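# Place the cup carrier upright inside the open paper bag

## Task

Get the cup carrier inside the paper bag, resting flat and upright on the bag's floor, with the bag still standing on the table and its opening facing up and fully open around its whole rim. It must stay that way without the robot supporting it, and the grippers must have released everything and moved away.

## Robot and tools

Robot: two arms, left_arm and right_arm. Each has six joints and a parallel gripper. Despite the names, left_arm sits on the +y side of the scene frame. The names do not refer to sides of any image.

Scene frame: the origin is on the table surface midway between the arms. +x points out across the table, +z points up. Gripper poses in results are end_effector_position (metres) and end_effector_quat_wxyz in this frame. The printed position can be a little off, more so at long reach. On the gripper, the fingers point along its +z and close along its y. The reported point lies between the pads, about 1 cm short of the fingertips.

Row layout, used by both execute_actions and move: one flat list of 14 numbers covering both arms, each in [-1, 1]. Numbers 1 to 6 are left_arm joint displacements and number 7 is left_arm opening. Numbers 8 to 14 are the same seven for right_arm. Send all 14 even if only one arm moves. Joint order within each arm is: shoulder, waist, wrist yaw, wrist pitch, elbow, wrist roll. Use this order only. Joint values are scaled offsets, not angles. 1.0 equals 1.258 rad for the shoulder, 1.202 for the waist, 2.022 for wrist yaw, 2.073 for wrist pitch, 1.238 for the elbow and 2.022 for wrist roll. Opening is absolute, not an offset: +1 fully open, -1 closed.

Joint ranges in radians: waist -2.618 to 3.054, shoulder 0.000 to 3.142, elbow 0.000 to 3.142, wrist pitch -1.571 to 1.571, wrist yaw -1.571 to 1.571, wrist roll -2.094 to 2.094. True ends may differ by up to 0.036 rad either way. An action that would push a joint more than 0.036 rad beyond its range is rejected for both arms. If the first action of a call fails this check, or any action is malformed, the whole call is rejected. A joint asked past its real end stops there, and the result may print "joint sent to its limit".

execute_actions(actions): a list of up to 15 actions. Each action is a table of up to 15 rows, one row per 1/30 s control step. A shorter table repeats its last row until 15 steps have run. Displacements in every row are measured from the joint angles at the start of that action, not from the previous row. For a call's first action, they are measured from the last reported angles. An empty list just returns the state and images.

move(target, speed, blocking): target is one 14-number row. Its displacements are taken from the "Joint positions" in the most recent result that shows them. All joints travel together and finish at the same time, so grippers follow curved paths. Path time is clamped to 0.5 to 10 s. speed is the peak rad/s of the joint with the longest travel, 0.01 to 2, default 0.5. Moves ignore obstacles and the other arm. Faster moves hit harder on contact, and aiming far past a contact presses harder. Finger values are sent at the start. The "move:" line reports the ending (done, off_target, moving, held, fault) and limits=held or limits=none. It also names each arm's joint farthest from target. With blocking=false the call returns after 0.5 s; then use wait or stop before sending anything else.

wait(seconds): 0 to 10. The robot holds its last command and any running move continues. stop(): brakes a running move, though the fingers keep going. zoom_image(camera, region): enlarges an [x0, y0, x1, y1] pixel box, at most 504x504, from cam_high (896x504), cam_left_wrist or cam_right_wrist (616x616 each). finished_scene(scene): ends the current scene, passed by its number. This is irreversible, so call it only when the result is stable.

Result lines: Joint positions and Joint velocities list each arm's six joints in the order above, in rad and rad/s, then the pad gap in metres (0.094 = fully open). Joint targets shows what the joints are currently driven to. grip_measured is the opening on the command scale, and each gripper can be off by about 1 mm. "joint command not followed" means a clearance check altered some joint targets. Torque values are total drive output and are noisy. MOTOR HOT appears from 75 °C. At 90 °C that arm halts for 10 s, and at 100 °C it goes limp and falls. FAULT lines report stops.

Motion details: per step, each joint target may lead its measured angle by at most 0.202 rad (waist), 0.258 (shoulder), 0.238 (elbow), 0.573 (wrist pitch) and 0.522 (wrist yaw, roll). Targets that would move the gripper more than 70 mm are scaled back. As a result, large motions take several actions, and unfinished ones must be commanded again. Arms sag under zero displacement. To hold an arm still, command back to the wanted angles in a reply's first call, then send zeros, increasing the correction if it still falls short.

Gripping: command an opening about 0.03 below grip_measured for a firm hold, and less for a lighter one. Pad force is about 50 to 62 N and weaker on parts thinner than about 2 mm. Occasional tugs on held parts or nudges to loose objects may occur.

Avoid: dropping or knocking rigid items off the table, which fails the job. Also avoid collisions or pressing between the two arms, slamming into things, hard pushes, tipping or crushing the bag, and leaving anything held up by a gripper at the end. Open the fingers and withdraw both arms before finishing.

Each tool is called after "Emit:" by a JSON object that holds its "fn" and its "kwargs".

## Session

Emit:
{"fn": "execute_actions", "kwargs": {"actions": []}}

Scene clock: 0.00 s.
left_arm: end_effector_position=(+0.4617, +0.4686, +0.2818) grip_measured=+1.000 end_effector_quat_wxyz=(+0.547, +0.511, +0.589, +0.306) | right_arm: end_effector_position=(+0.3887, -0.3615, +0.1887) grip_measured=+1.000 end_effector_quat_wxyz=(+0.545, -0.035, +0.797, +0.258)
Joint names: [shoulder, waist, wrist yaw, wrist pitch, elbow, wrist roll]
Joint positions: left_arm=[1.701 0.457 0.68  0.122 1.299 1.404 0.094] | right_arm=[ 1.281 -0.28  -0.918  0.195  0.621  0.02   0.094]
Joint velocities: left_arm=[-0.007 -0.012 -0.022  0.007  0.002  0.022  0.   ] | right_arm=[-0.007 -0.017 -0.007 -0.051 -0.007 -0.066  0.   ]
Joint torques (N m, as the arm reports them, + toward a larger angle): no reading
Joint targets: left_arm=[1.700 0.457 0.684 0.100 1.301 1.396] | right_arm=[1.271 -0.280 -0.925 0.201 0.631 0.017]
camera_calibration (this result's frames):
cam_left_wrist: T_world_to_cam=[[-0.280049, -0.125812, -0.951706, 0.451979], [-0.247148, 0.967406, -0.0551614, -0.262313], [0.927626, 0.219765, -0.302015, -0.340741], [0, 0, 0, 1]] pos_world=[0.377826, 0.38551, 0.312772]
cam_right_wrist: T_world_to_cam=[[0.292997, -0.85907, -0.419705, -0.342293], [-0.907553, -0.11177, -0.404789, 0.4183], [0.300832, 0.499507, -0.8124, 0.329203], [0, 0, 0, 1]] pos_world=[0.380886, -0.411739, 0.293105]

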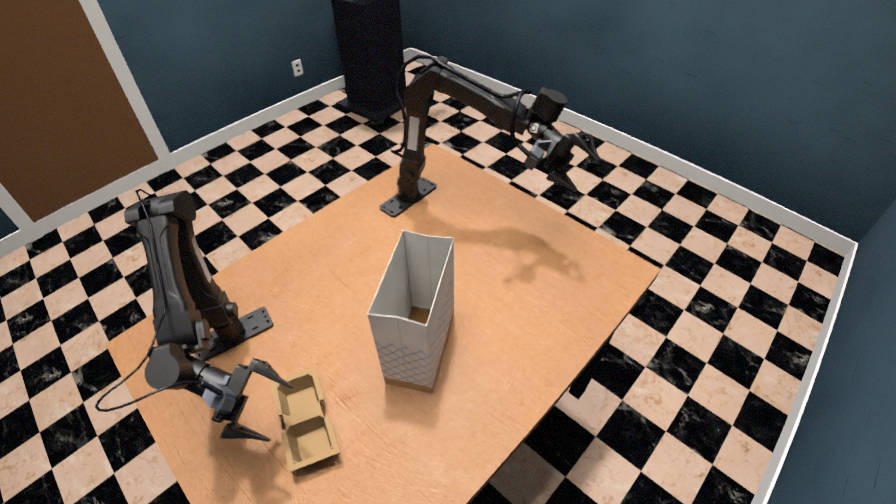

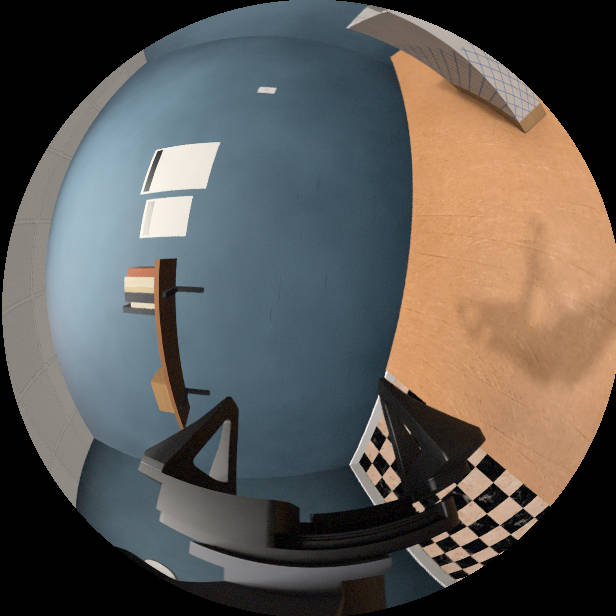

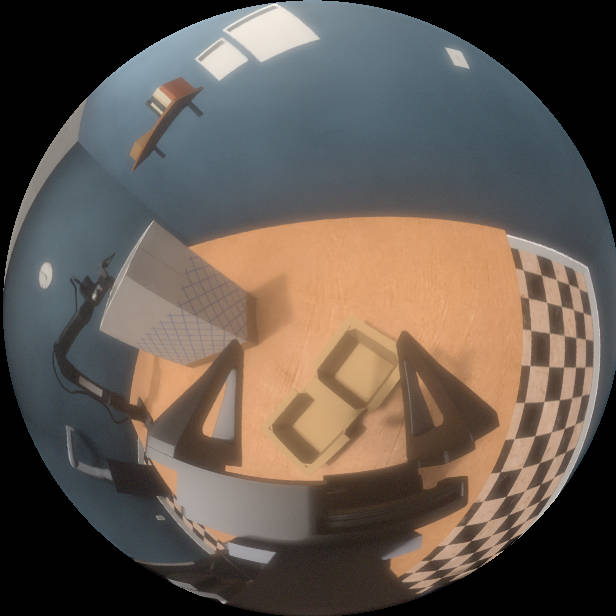

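Emit:
{"fn": "zoom_image", "kwargs": {"camera": "cam_high", "region": [330, 220, 510, 400]}}

Emit:
{"fn": "zoom_image", "kwargs": {"camera": "cam_high", "region": [240, 355, 370, 485]}}

Region (330, 220, 510, 400) of cam_high's 896x504 image, scaled by 2.800, with more detail than that image has.

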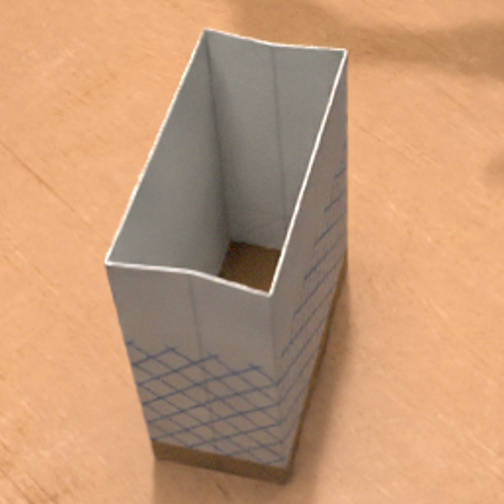

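Region (240, 355, 370, 485) of cam_high's 896x504 image, scaled by 3.877, with more detail than that image has.

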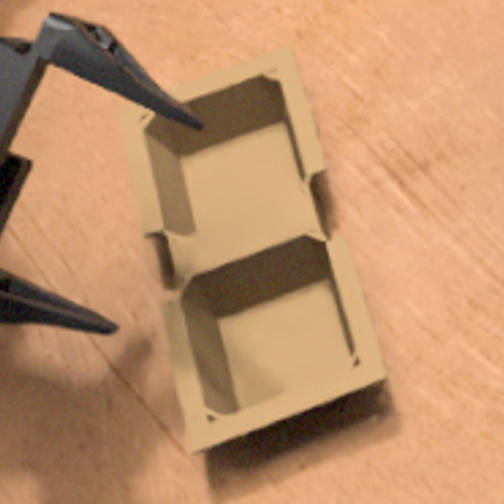

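Emit:
{"fn": "move", "kwargs": {"target": [0,-1.0,-0.243,-0.548,0.63,-0.574,0.3, 0.378,0.413,0.456,-0.685,0.65,0.19,1], "speed": 0.8}}

Emit:
{"fn": "move", "kwargs": {"target": [0.145,-0.02,0,0,0,0,0.3, 0,0,0,0,0,0,1], "speed": 0.3}}

Emit:
{"fn": "zoom_image", "kwargs": {"camera": "cam_right_wrist", "region": [200, 200, 440, 400]}}

Scene clock: 11.67 s.
left_arm: end_effector_position=(+0.2936, +0.0015, +0.3788) grip_measured=+0.303 end_effector_quat_wxyz=(+0.421, +0.449, +0.766, -0.185) | right_arm: end_effector_position=(+0.3460, -0.3289, +0.1017) grip_measured=+1.000 end_effector_quat_wxyz=(+0.004, +0.195, +0.981, +0.003)
Joint names: [shoulder, waist, wrist yaw, wrist pitch, elbow, wrist roll]
Joint positions: left_arm=[ 1.701 -0.748  0.192 -0.99   2.063  0.253  0.061] | right_arm=[ 1.75   0.208 -0.005 -1.21   1.398  0.396  0.094]
Joint velocities: left_arm=[-0.002  0.002  0.037  0.022 -0.012  0.007  0.   ] | right_arm=[ 0.002  0.002 -0.037 -0.051  0.022 -0.037  0.   ]
Joint torques (N m, as the arm reports them, + toward a larger angle): left_arm=[-8.45  0.25  0.08  1.48  6.47 -0.08] | right_arm=[-7.37  0.59  0.02 -0.22  7.86  0.08]
Joint targets: left_arm=[1.701 -0.745 0.188 -1.014 2.079 0.243] | right_arm=[1.756 0.217 0.004 -1.225 1.426 0.404]
move: off_target (left_arm, right_arm); limits=none; left_arm: farthest joint: the wrist pitch, 0.024 radians from its target (1.136 radians at the start); right_arm: farthest joint: the elbow, 0.028 radians from its target (0.805 radians at the start)
camera_calibration (this result's frames):
cam_left_wrist: T_world_to_cam=[[-0.889914, -0.407865, -0.204206, 0.334793], [-0.276402, 0.838337, -0.469887, 0.319251], [0.362844, -0.361715, -0.858782, 0.324749], [0, 0, 0, 1]] pos_world=[0.268345, -0.0136226, 0.497267]
cam_right_wrist: T_world_to_cam=[[-0.437128, -0.899282, 0.0145345, -0.143007], [-0.630369, 0.31786, 0.708237, 0.280139], [-0.641525, 0.300428, -0.705825, 0.504834], [0, 0, 0, 1]] pos_world=[0.437942, -0.369315, 0.159998]

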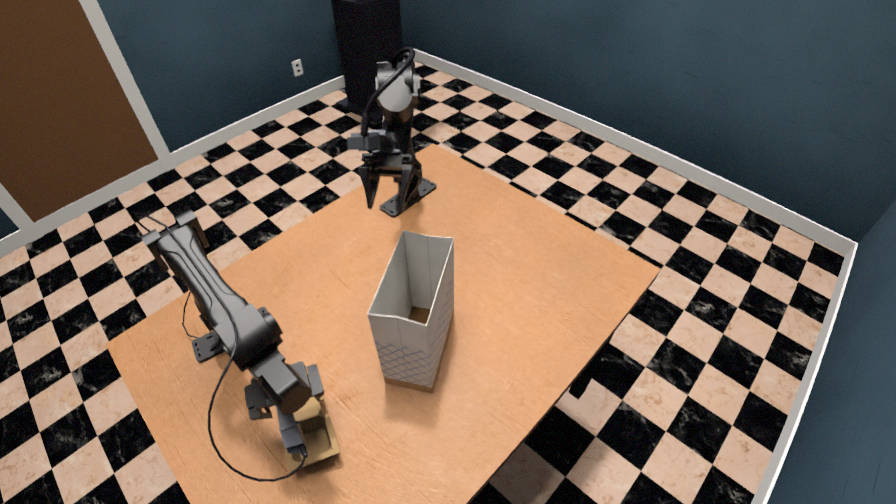

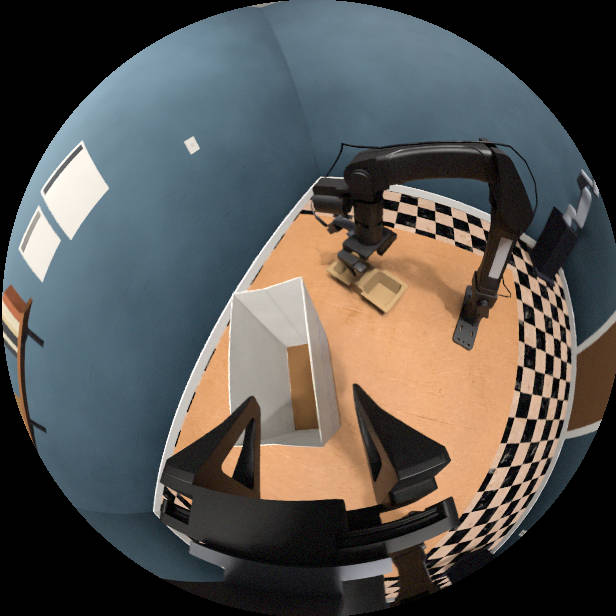

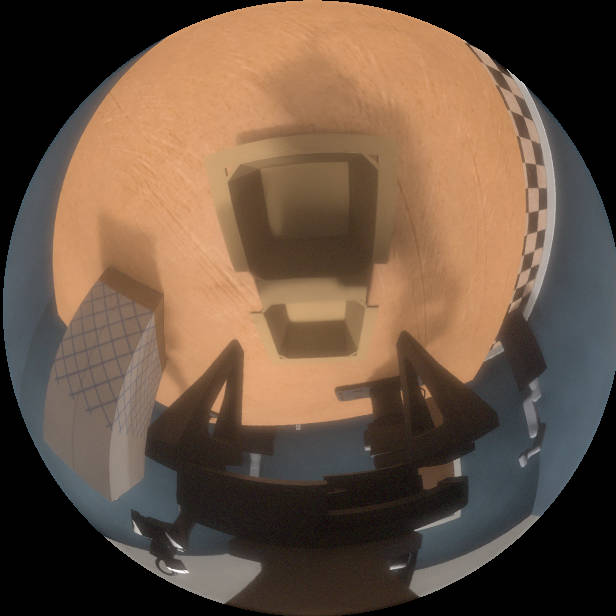

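Scene clock: 12.67 s.
left_arm: end_effector_position=(+0.3188, -0.0309, +0.2961) grip_measured=+0.303 end_effector_quat_wxyz=(+0.341, +0.466, +0.798, -0.173) | right_arm: end_effector_position=(+0.3460, -0.3289, +0.1017) grip_measured=+1.000 end_effector_quat_wxyz=(+0.004, +0.195, +0.981, +0.003)
Joint names: [shoulder, waist, wrist yaw, wrist pitch, elbow, wrist roll]
Joint positions: left_arm=[ 1.883 -0.765  0.192 -0.984  2.063  0.253  0.061] | right_arm=[ 1.75   0.208 -0.005 -1.21   1.398  0.396  0.094]
Joint velocities: left_arm=[-0.002 -0.007 -0.037 -0.022 -0.002  0.007  0.001] | right_arm=[-0.002 -0.002 -0.007 -0.051  0.017  0.007  0.   ]
Joint torques (N m, as the arm reports them, + toward a larger angle): left_arm=[-10.52  -0.65   0.1    1.46   5.73   0.02] | right_arm=[-7.83 -0.02  0.   -0.06  5.67  0.01]
Joint targets: left_arm=[1.884 -0.772 0.192 -0.990 2.063 0.253] | right_arm=[1.750 0.208 -0.005 -1.210 1.398 0.396]
move: done; limits=none; left_arm: farthest joint: the waist, 0.007 radians from its target (0.024 radians at the start); right_arm: farthest joint: the waist, 0.000 radians from its target (0.000 radians at the start)
camera_calibration (this result's frames):
cam_left_wrist: T_world_to_cam=[[-0.918409, -0.373762, -0.129718, 0.315163], [-0.315203, 0.889412, -0.33105, 0.287385], [0.239107, -0.263151, -0.934655, 0.297767], [0, 0, 0, 1]] pos_world=[0.308835, -0.05945, 0.41433]
cam_right_wrist: T_world_to_cam=[[-0.437128, -0.899282, 0.0145345, -0.143007], [-0.630369, 0.31786, 0.708237, 0.280139], [-0.641525, 0.300428, -0.705825, 0.504834], [0, 0, 0, 1]] pos_world=[0.437942, -0.369315, 0.159998]

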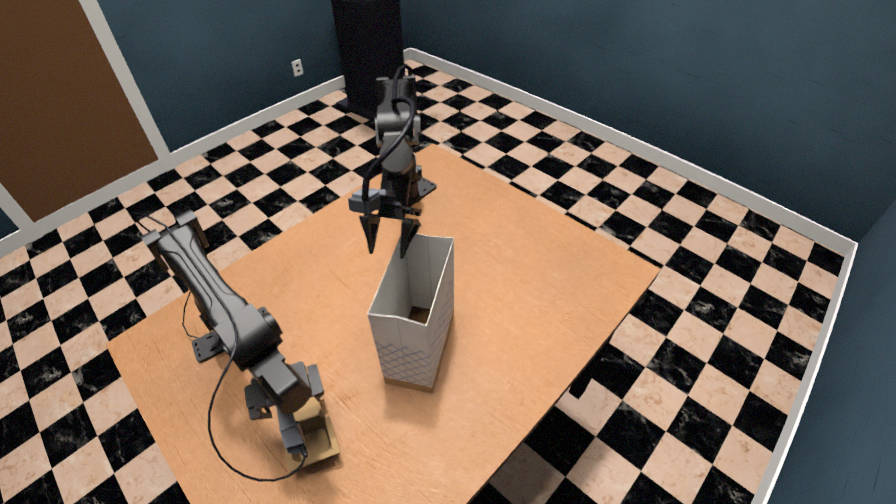

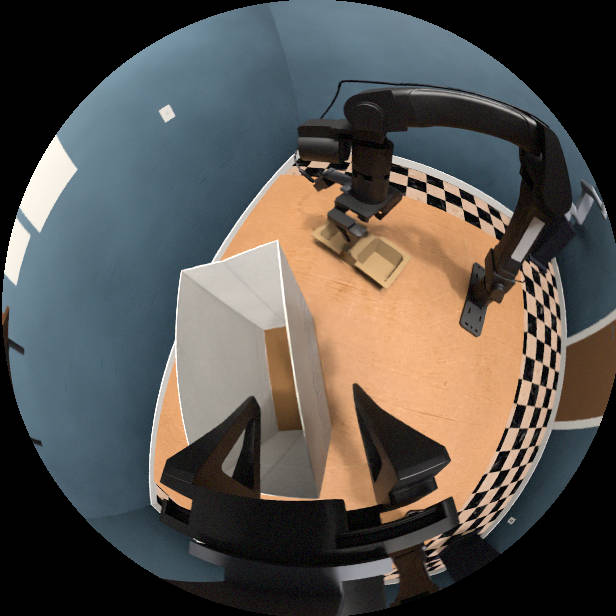

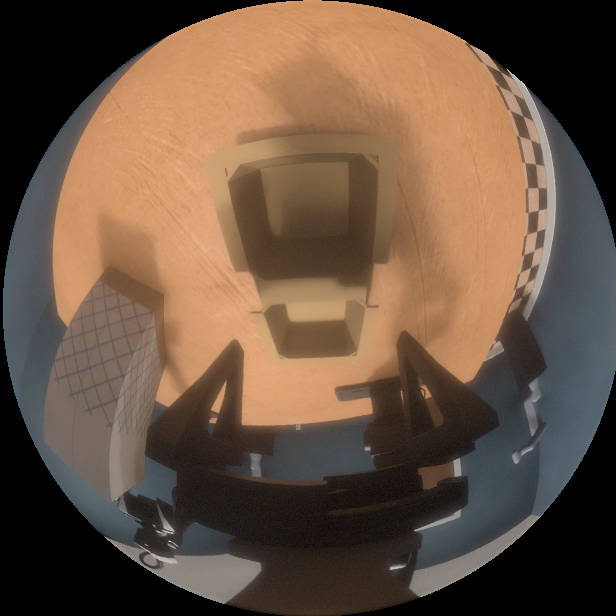

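Region (200, 200, 440, 400) of cam_right_wrist's 616x616 image, scaled by 2.100, with more detail than that image has.

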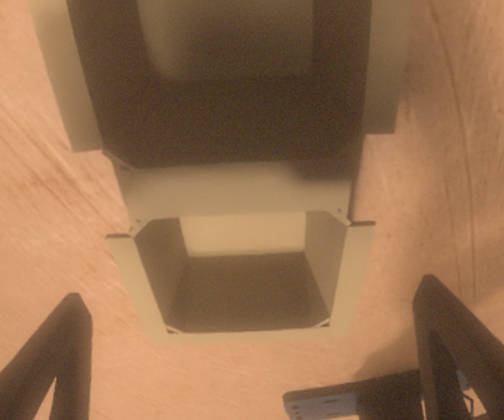

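Emit:
{"fn": "move", "kwargs": {"target": [0.088,0.012,0,0,0,0,0.2, 0.06,0.022,0,0.127,-0.157,0,1], "speed": 0.2}}

Scene clock: 15.30 s.
left_arm: end_effector_position=(+0.3328, -0.0389, +0.2472) grip_measured=+0.203 end_effector_quat_wxyz=(+0.297, +0.467, +0.817, -0.163) | right_arm: end_effector_position=(+0.3447, -0.3247, +0.0346) grip_measured=+1.000 end_effector_quat_wxyz=(-0.004, +0.189, +0.982, +0.002)
Joint names: [shoulder, waist, wrist yaw, wrist pitch, elbow, wrist roll]
Joint positions: left_arm=[ 1.983 -0.758  0.192 -0.982  2.063  0.253  0.057] | right_arm=[ 1.821  0.222 -0.005 -0.967  1.21   0.396  0.094]
Joint velocities: left_arm=[-0.017  0.017  0.022 -0.022 -0.022  0.051 -0.001] | right_arm=[ 0.012  0.007 -0.051 -0.066  0.007 -0.037  0.   ]
Joint torques (N m, as the arm reports them, + toward a larger angle): left_arm=[-10.91   0.55   0.12   1.34   5.86  -0.03] | right_arm=[-7.78  0.91  0.    0.09  4.82  0.01]
Joint targets: left_arm=[1.993 -0.751 0.192 -0.984 2.063 0.253] | right_arm=[1.825 0.235 -0.005 -0.947 1.204 0.396]
move: off_target (right_arm); limits=none; left_arm: farthest joint: the shoulder, 0.011 radians from its target (0.111 radians at the start); right_arm: farthest joint: the wrist pitch, 0.021 radians from its target (0.263 radians at the start)
camera_calibration (this result's frames):
cam_left_wrist: T_world_to_cam=[[-0.923982, -0.372691, -0.0857846, 0.30979], [-0.342501, 0.906208, -0.247954, 0.271949], [0.170149, -0.199723, -0.964966, 0.279523], [0, 0, 0, 1]] pos_world=[0.331822, -0.0751589, 0.363736]
cam_right_wrist: T_world_to_cam=[[-0.424793, -0.905033, 0.0215868, -0.145147], [-0.623131, 0.309608, 0.718228, 0.320011], [-0.656703, 0.291647, -0.695473, 0.457336], [0, 0, 0, 1]] pos_world=[0.438086, -0.363822, 0.0913572]

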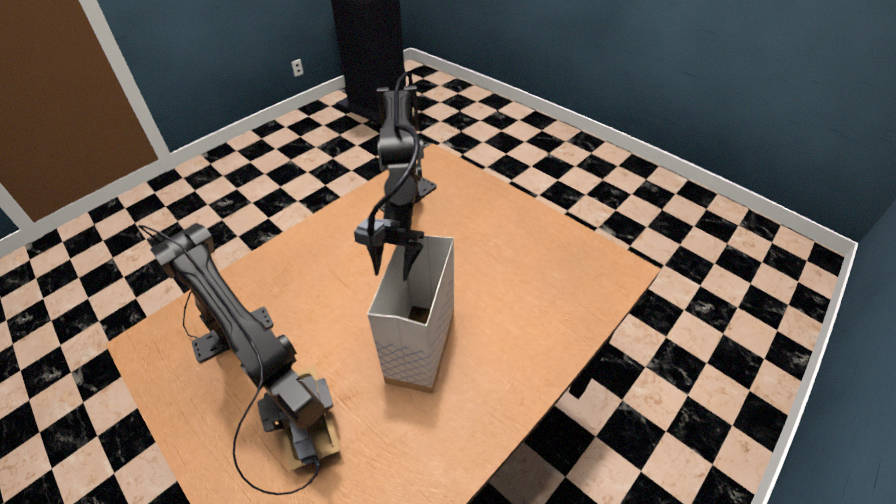

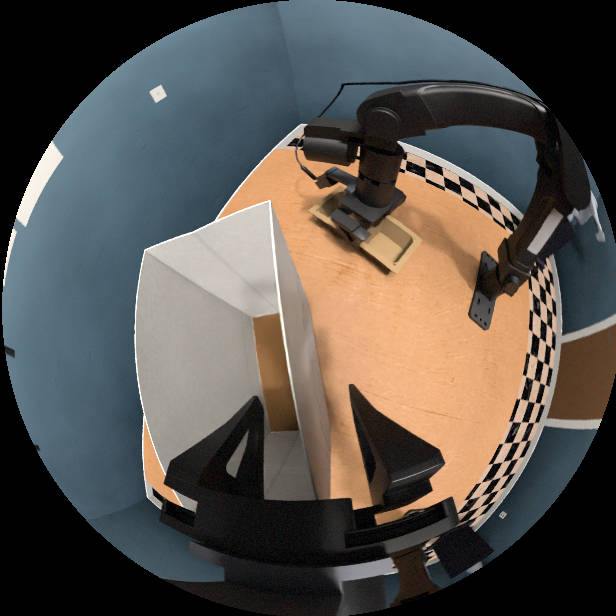

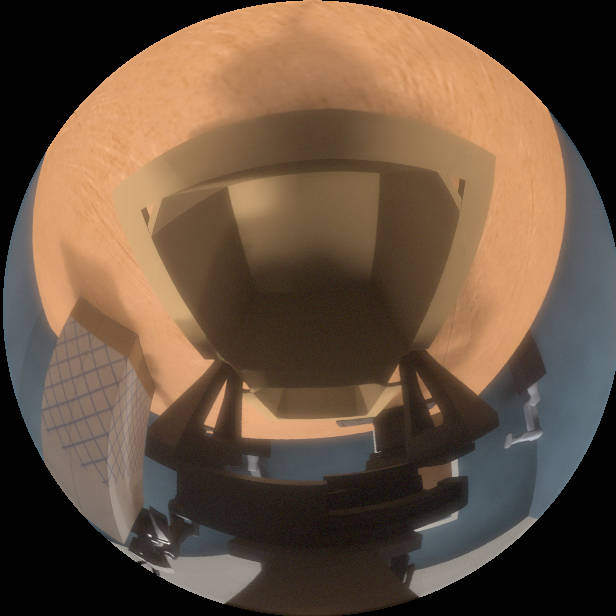

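Emit:
{"fn": "move", "kwargs": {"target": [0,0,0,0,0,0,-1, 0,0,0,0,0,0,0.45]}}

Emit:
{"fn": "move", "kwargs": {"target": [-0.645,0.29,-0.18,-0.02,-0.6,-0.234,-1, -0.02,0,0,-0.045,0.075,0,0.5], "speed": 0.3}}

Scene clock: 16.67 s.
left_arm: end_effector_position=(+0.3328, -0.0389, +0.2472) grip_measured=-0.982 end_effector_quat_wxyz=(+0.297, +0.467, +0.817, -0.163) | right_arm: end_effector_position=(+0.3448, -0.3246, +0.0346) grip_measured=+0.647 end_effector_quat_wxyz=(-0.004, +0.189, +0.982, +0.002)
Joint names: [shoulder, waist, wrist yaw, wrist pitch, elbow, wrist roll]
Joint positions: left_arm=[ 1.983 -0.758  0.192 -0.982  2.063  0.253  0.001] | right_arm=[ 1.821  0.222 -0.005 -0.967  1.21   0.396  0.077]
Joint velocities: left_arm=[-0.007 -0.007  0.022  0.022  0.002  0.051 -0.   ] | right_arm=[-0.007 -0.007  0.007  0.007 -0.027  0.007 -0.   ]
Joint torques (N m, as the arm reports them, + toward a larger angle): left_arm=[-11.59   0.06   0.14   1.38   5.74   0.03] | right_arm=[-8.12  0.01  0.01 -0.09  5.36  0.02]
Joint targets: left_arm=[1.983 -0.758 0.192 -0.982 2.063 0.253] | right_arm=[1.821 0.222 -0.005 -0.967 1.210 0.396]
move: done; limits=none; left_arm: farthest joint: the waist, 0.000 radians from its target (0.000 radians at the start); right_arm: farthest joint: the waist, 0.000 radians from its target (0.000 radians at the start)
camera_calibration (this result's frames):
cam_left_wrist: T_world_to_cam=[[-0.923982, -0.372691, -0.0857846, 0.30979], [-0.342501, 0.906208, -0.247954, 0.271949], [0.170149, -0.199723, -0.964966, 0.279523], [0, 0, 0, 1]] pos_world=[0.331822, -0.0751589, 0.363736]
cam_right_wrist: T_world_to_cam=[[-0.424803, -0.90504, 0.0210765, -0.145025], [-0.623399, 0.309331, 0.718114, 0.320055], [-0.656442, 0.291918, -0.695606, 0.457379], [0, 0, 0, 1]] pos_world=[0.438158, -0.363774, 0.0913766]

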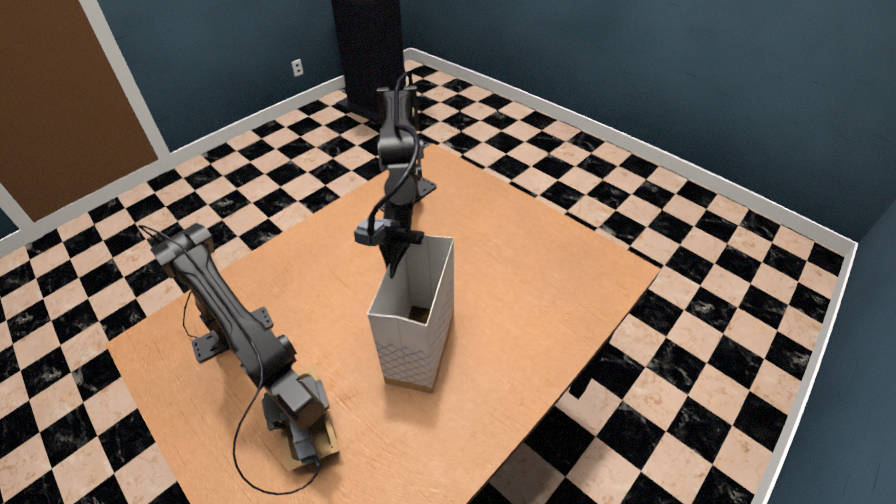

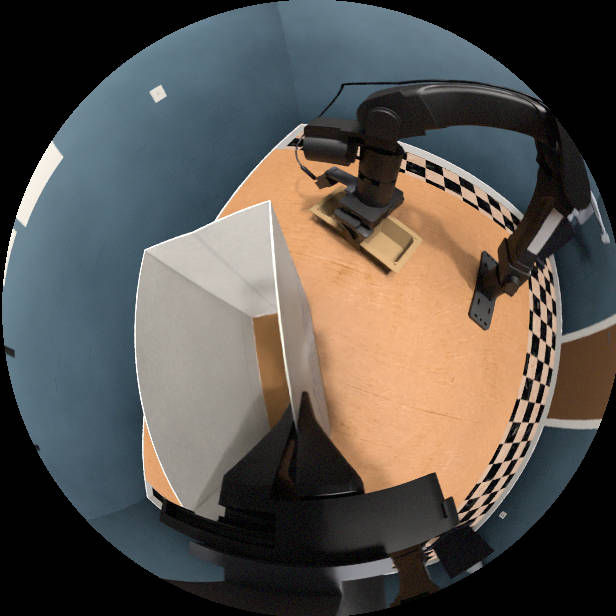

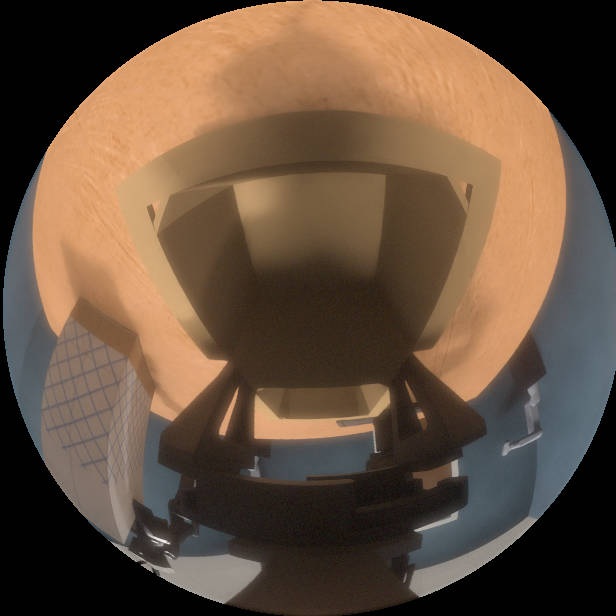

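Scene clock: 19.97 s.
left_arm: end_effector_position=(+0.2686, +0.2383, +0.2704) grip_measured=-0.982 end_effector_quat_wxyz=(+0.350, +0.050, +0.935, -0.026) | right_arm: end_effector_position=(+0.3471, -0.3245, +0.0502) grip_measured=+0.647 end_effector_quat_wxyz=(-0.010, +0.189, +0.982, +0.001)
Joint names: [shoulder, waist, wrist yaw, wrist pitch, elbow, wrist roll]
Joint positions: left_arm=[ 1.189 -0.417 -0.163 -1.014  1.334 -0.211  0.001] | right_arm=[ 1.821  0.222 -0.005 -1.046  1.276  0.396  0.077]
Joint velocities: left_arm=[-0.012  0.007 -0.051 -0.037 -0.002 -0.051 -0.   ] | right_arm=[-0.007  0.017  0.022  0.037 -0.017  0.081 -0.   ]
Joint torques (N m, as the arm reports them, + toward a larger angle): left_arm=[-4.82  0.45 -0.15  1.3   4.86 -0.07] | right_arm=[-10.22   0.01   0.    -0.27   7.6    0.02]
Joint targets: left_arm=[1.172 -0.410 -0.172 -1.024 1.320 -0.220] | right_arm=[1.796 0.222 -0.005 -1.061 1.303 0.396]
move: off_target (right_arm); limits=none; left_arm: farthest joint: the shoulder, 0.017 radians from its target (0.812 radians at the start); right_arm: farthest joint: the elbow, 0.027 radians from its target (0.093 radians at the start)
camera_calibration (this result's frames):
cam_left_wrist: T_world_to_cam=[[-0.2587, -0.963722, -0.0656757, 0.312484], [-0.923033, 0.266675, -0.2773, 0.32072], [0.284754, -0.0111168, -0.958536, 0.290771], [0, 0, 0, 1]] pos_world=[0.294076, 0.218852, 0.388173]
cam_right_wrist: T_world_to_cam=[[-0.424493, -0.905035, 0.0267816, -0.144753], [-0.614035, 0.309489, 0.72607, 0.306611], [-0.665408, 0.291767, -0.687099, 0.47238], [0, 0, 0, 1]] pos_world=[0.441148, -0.363724, 0.105828]

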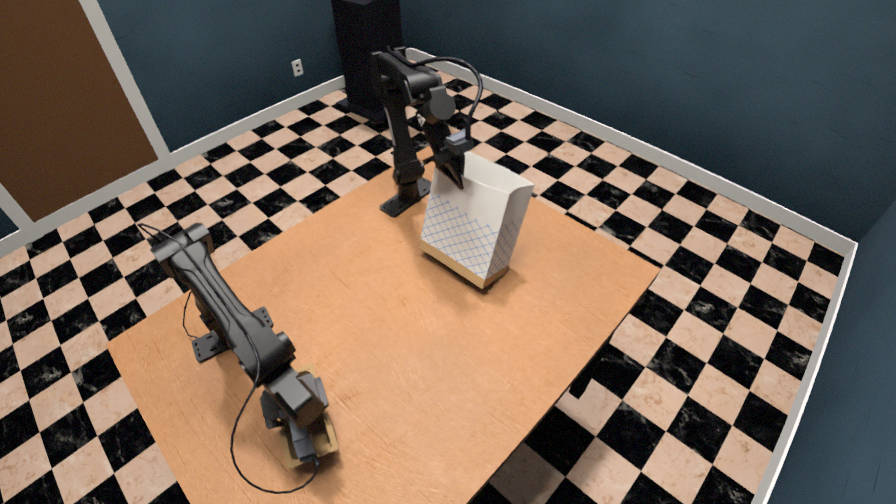

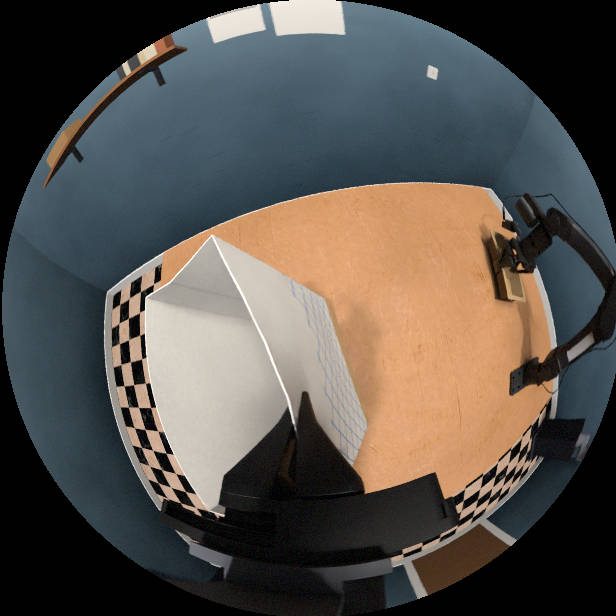

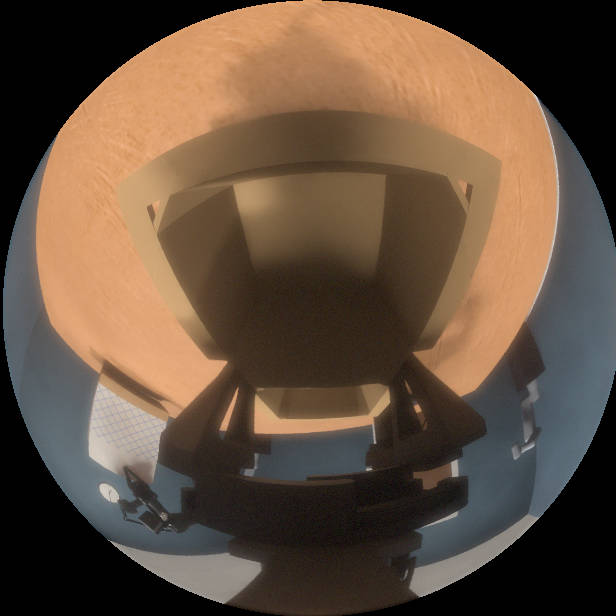

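Emit:
{"fn": "execute_actions", "kwargs": {"actions": []}}

Scene clock: 22.43 s.
left_arm: end_effector_position=(+0.2686, +0.2384, +0.2704) grip_measured=-0.982 end_effector_quat_wxyz=(+0.350, +0.050, +0.935, -0.026) | right_arm: end_effector_position=(+0.3471, -0.3245, +0.0502) grip_measured=+0.647 end_effector_quat_wxyz=(-0.010, +0.189, +0.982, +0.001)
Joint names: [shoulder, waist, wrist yaw, wrist pitch, elbow, wrist roll]
Joint positions: left_arm=[ 1.189 -0.417 -0.164 -1.014  1.334 -0.212  0.001] | right_arm=[ 1.821  0.222 -0.005 -1.046  1.276  0.396  0.077]
Joint velocities: left_arm=[-0.017 -0.007 -0.081  0.066 -0.002  0.007  0.001] | right_arm=[-0.002  0.007 -0.037 -0.051 -0.002  0.11  -0.   ]
Joint torques (N m, as the arm reports them, + toward a larger angle): left_arm=[-4.78  0.46 -0.11  1.37  4.77 -0.08] | right_arm=[-10.22   0.01  -0.01  -0.28   7.61   0.01]
Joint targets: left_arm=[1.172 -0.410 -0.172 -1.024 1.320 -0.220] | right_arm=[1.796 0.222 -0.005 -1.060 1.303 0.396]
camera_calibration (this result's frames):
cam_left_wrist: T_world_to_cam=[[-0.257906, -0.963949, -0.0654682, 0.312336], [-0.923239, 0.265854, -0.2774, 0.321], [0.284805, -0.0111004, -0.958521, 0.290753], [0, 0, 0, 1]] pos_world=[0.294105, 0.218965, 0.388187]
cam_right_wrist: T_world_to_cam=[[-0.424493, -0.905035, 0.0267816, -0.144753], [-0.614035, 0.309489, 0.72607, 0.306611], [-0.665408, 0.291767, -0.687099, 0.47238], [0, 0, 0, 1]] pos_world=[0.441148, -0.363724, 0.105828]

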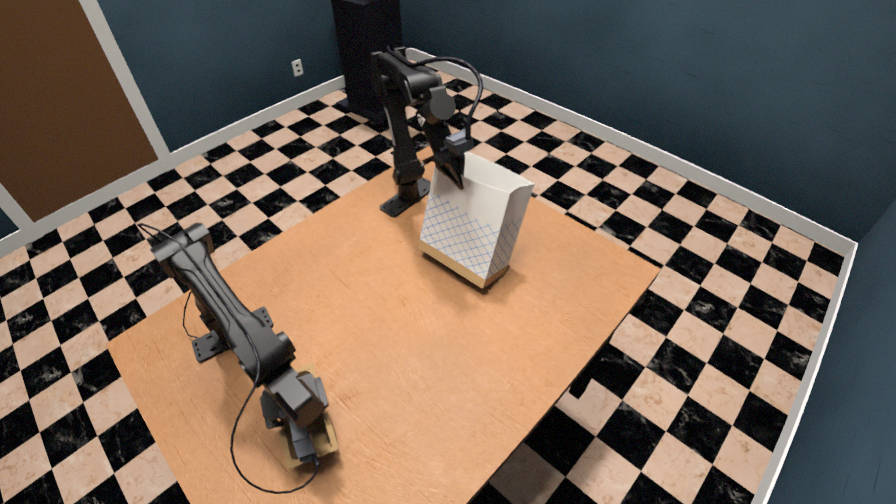

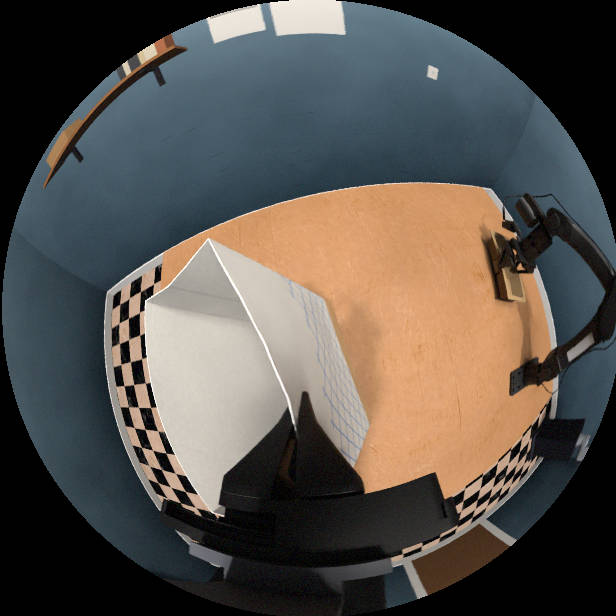

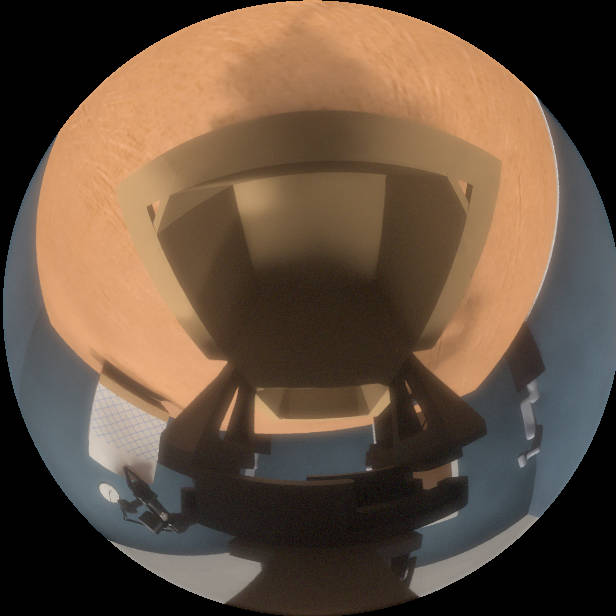

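Emit:
{"fn": "move", "kwargs": {"target": [-0.013,-0.125,0,0,-0.055,0,-1, 0.092,0.816,0,-0.012,0.15,0.768,0.61], "speed": 0.45}}

Scene clock: 27.50 s.
left_arm: end_effector_position=(+0.2483, +0.1991, +0.2493) grip_measured=-0.982 end_effector_quat_wxyz=(+0.324, +0.119, +0.938, -0.041) | right_arm: end_effector_position=(+0.2226, -0.0256, +0.0531) grip_measured=+0.648 end_effector_quat_wxyz=(-0.005, +0.457, +0.889, +0.014)
Joint names: [shoulder, waist, wrist yaw, wrist pitch, elbow, wrist roll]
Joint positions: left_arm=[ 1.189 -0.559 -0.164 -1.013  1.279 -0.212  0.001] | right_arm=[ 1.932  1.197 -0.012 -1.047  1.435  1.941  0.077]
Joint velocities: left_arm=[-0.002  0.007  0.022  0.081 -0.017  0.007 -0.001] | right_arm=[-0.007  0.007  0.037  0.051 -0.017 -0.022 -0.   ]
Joint torques (N m, as the arm reports them, + toward a larger angle): left_arm=[-4.86 -0.52 -0.05  1.38  4.74 -0.02] | right_arm=[-8.94  0.34  0.06 -0.28  7.71  0.09]
Joint targets: left_arm=[1.173 -0.567 -0.164 -1.014 1.266 -0.212] | right_arm=[1.937 1.202 -0.006 -1.070 1.462 1.949]
move: off_target (right_arm); limits=none; left_arm: farthest joint: the shoulder, 0.016 radians from its target (0.016 radians at the start); right_arm: farthest joint: the elbow, 0.027 radians from its target (0.186 radians at the start)
camera_calibration (this result's frames):
cam_left_wrist: T_world_to_cam=[[-0.394848, -0.915951, -0.071621, 0.293869], [-0.8881, 0.400482, -0.225594, 0.258371], [0.235316, -0.0254686, -0.971585, 0.294229], [0, 0, 0, 1]] pos_world=[0.276256, 0.17319, 0.365202]
cam_right_wrist: T_world_to_cam=[[-0.845825, -0.53345, 0.00335268, 0.177435], [-0.364, 0.581721, 0.727396, 0.086856], [-0.38998, 0.614029, -0.68621, 0.251234], [0, 0, 0, 1]] pos_world=[0.279671, -0.110138, 0.108625]

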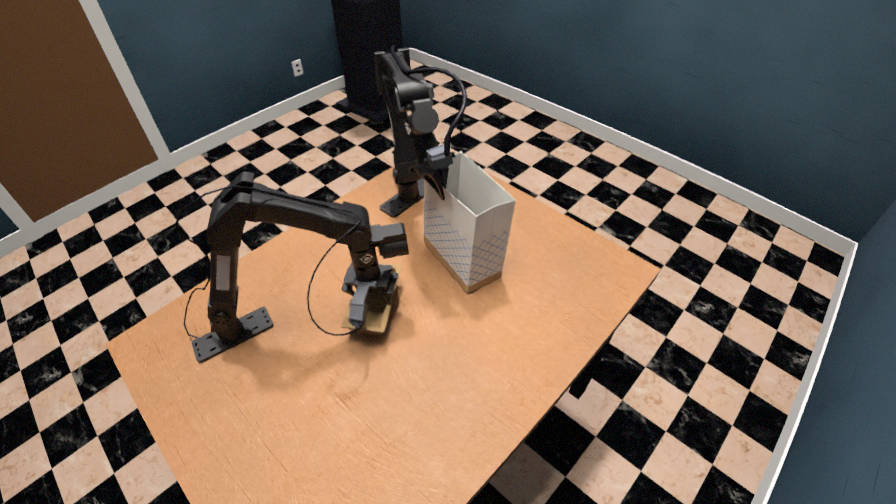

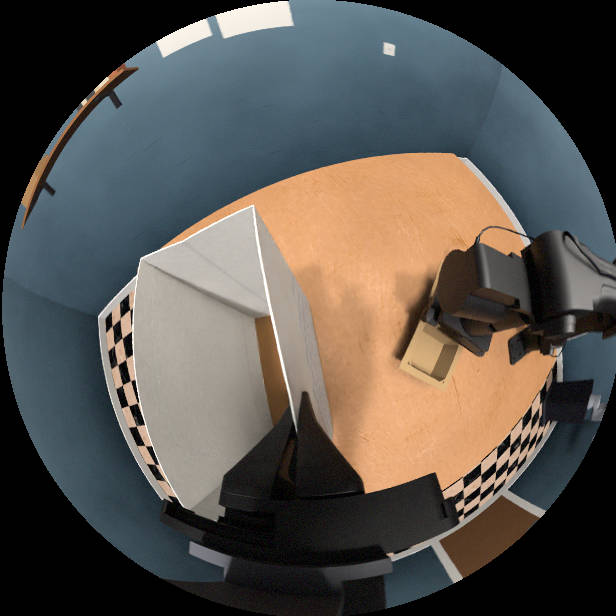

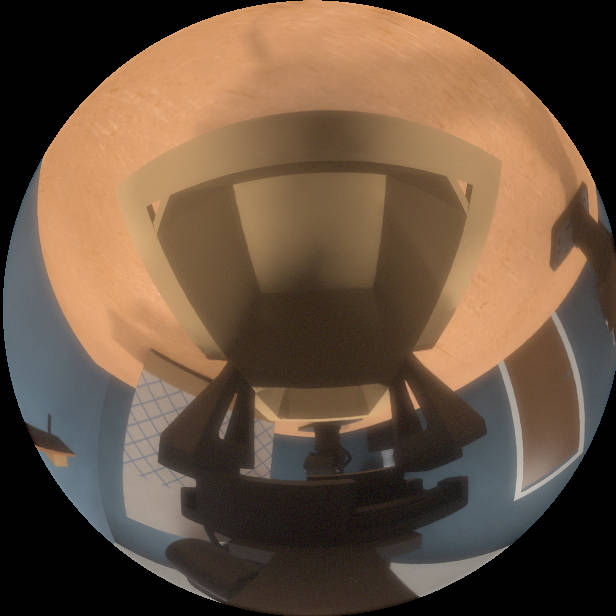

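Emit:
{"fn": "move", "kwargs": {"target": [-0.013,0,0,0,0,0,0.2, 0,0,0,0.03,-0.062,0,0.61], "speed": 0.1}}

Scene clock: 29.37 s.
left_arm: end_effector_position=(+0.2483, +0.1991, +0.2493) grip_measured=+0.197 end_effector_quat_wxyz=(+0.324, +0.119, +0.938, -0.041) | right_arm: end_effector_position=(+0.2171, -0.0337, +0.0362) grip_measured=+0.648 end_effector_quat_wxyz=(-0.006, +0.457, +0.889, +0.005)
Joint names: [shoulder, waist, wrist yaw, wrist pitch, elbow, wrist roll]
Joint positions: left_arm=[ 1.189 -0.559 -0.164 -1.013  1.279 -0.212  0.056] | right_arm=[ 1.932  1.197 -0.013 -0.996  1.365  1.942  0.077]
Joint velocities: left_arm=[-0.002 -0.017  0.051 -0.037  0.002  0.051  0.   ] | right_arm=[-0.007  0.002 -0.037  0.022  0.012 -0.022 -0.   ]
Joint torques (N m, as the arm reports them, + toward a larger angle): left_arm=[-5.22 -0.2  -0.03  1.3   6.09  0.01] | right_arm=[-9.22  0.    0.    0.11  4.89  0.01]
Joint targets: left_arm=[1.173 -0.559 -0.164 -1.013 1.279 -0.212] | right_arm=[1.932 1.197 -0.012 -0.985 1.358 1.941]
move: done; limits=none; left_arm: farthest joint: the shoulder, 0.016 radians from its target (0.016 radians at the start); right_arm: farthest joint: the wrist pitch, 0.011 radians from its target (0.062 radians at the start)
camera_calibration (this result's frames):
cam_left_wrist: T_world_to_cam=[[-0.394848, -0.915951, -0.071621, 0.293869], [-0.8881, 0.400482, -0.225594, 0.258371], [0.235316, -0.0254686, -0.971585, 0.294229], [0, 0, 0, 1]] pos_world=[0.276256, 0.17319, 0.365202]
cam_right_wrist: T_world_to_cam=[[-0.845882, -0.532963, 0.020827, 0.167973], [-0.355677, 0.592745, 0.722598, 0.100583], [-0.397463, 0.603825, -0.690955, 0.243853], [0, 0, 0, 1]] pos_world=[0.274783, -0.117341, 0.0923123]

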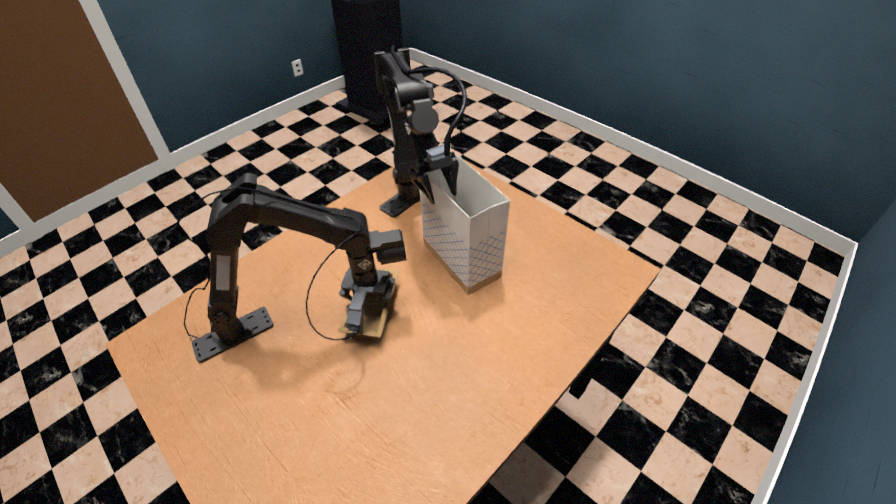

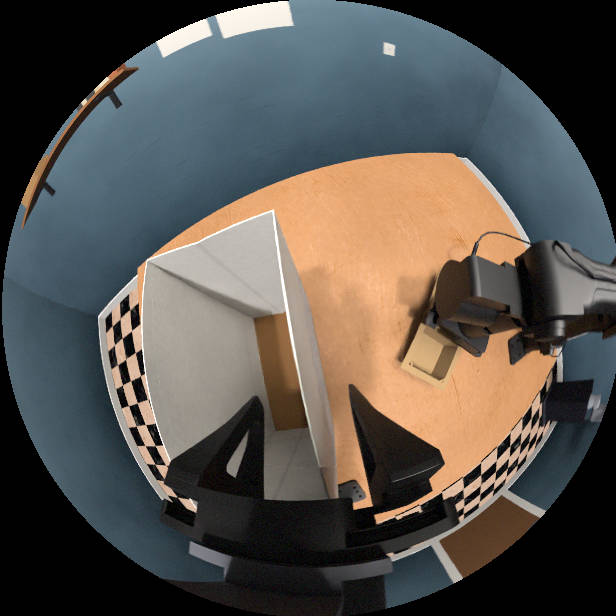

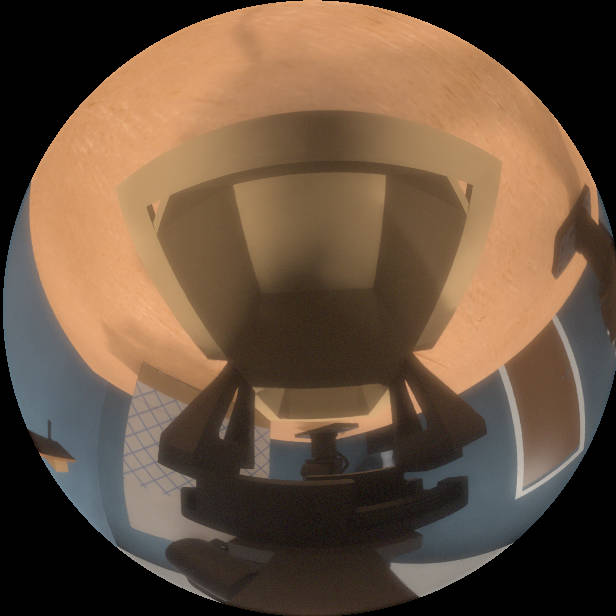

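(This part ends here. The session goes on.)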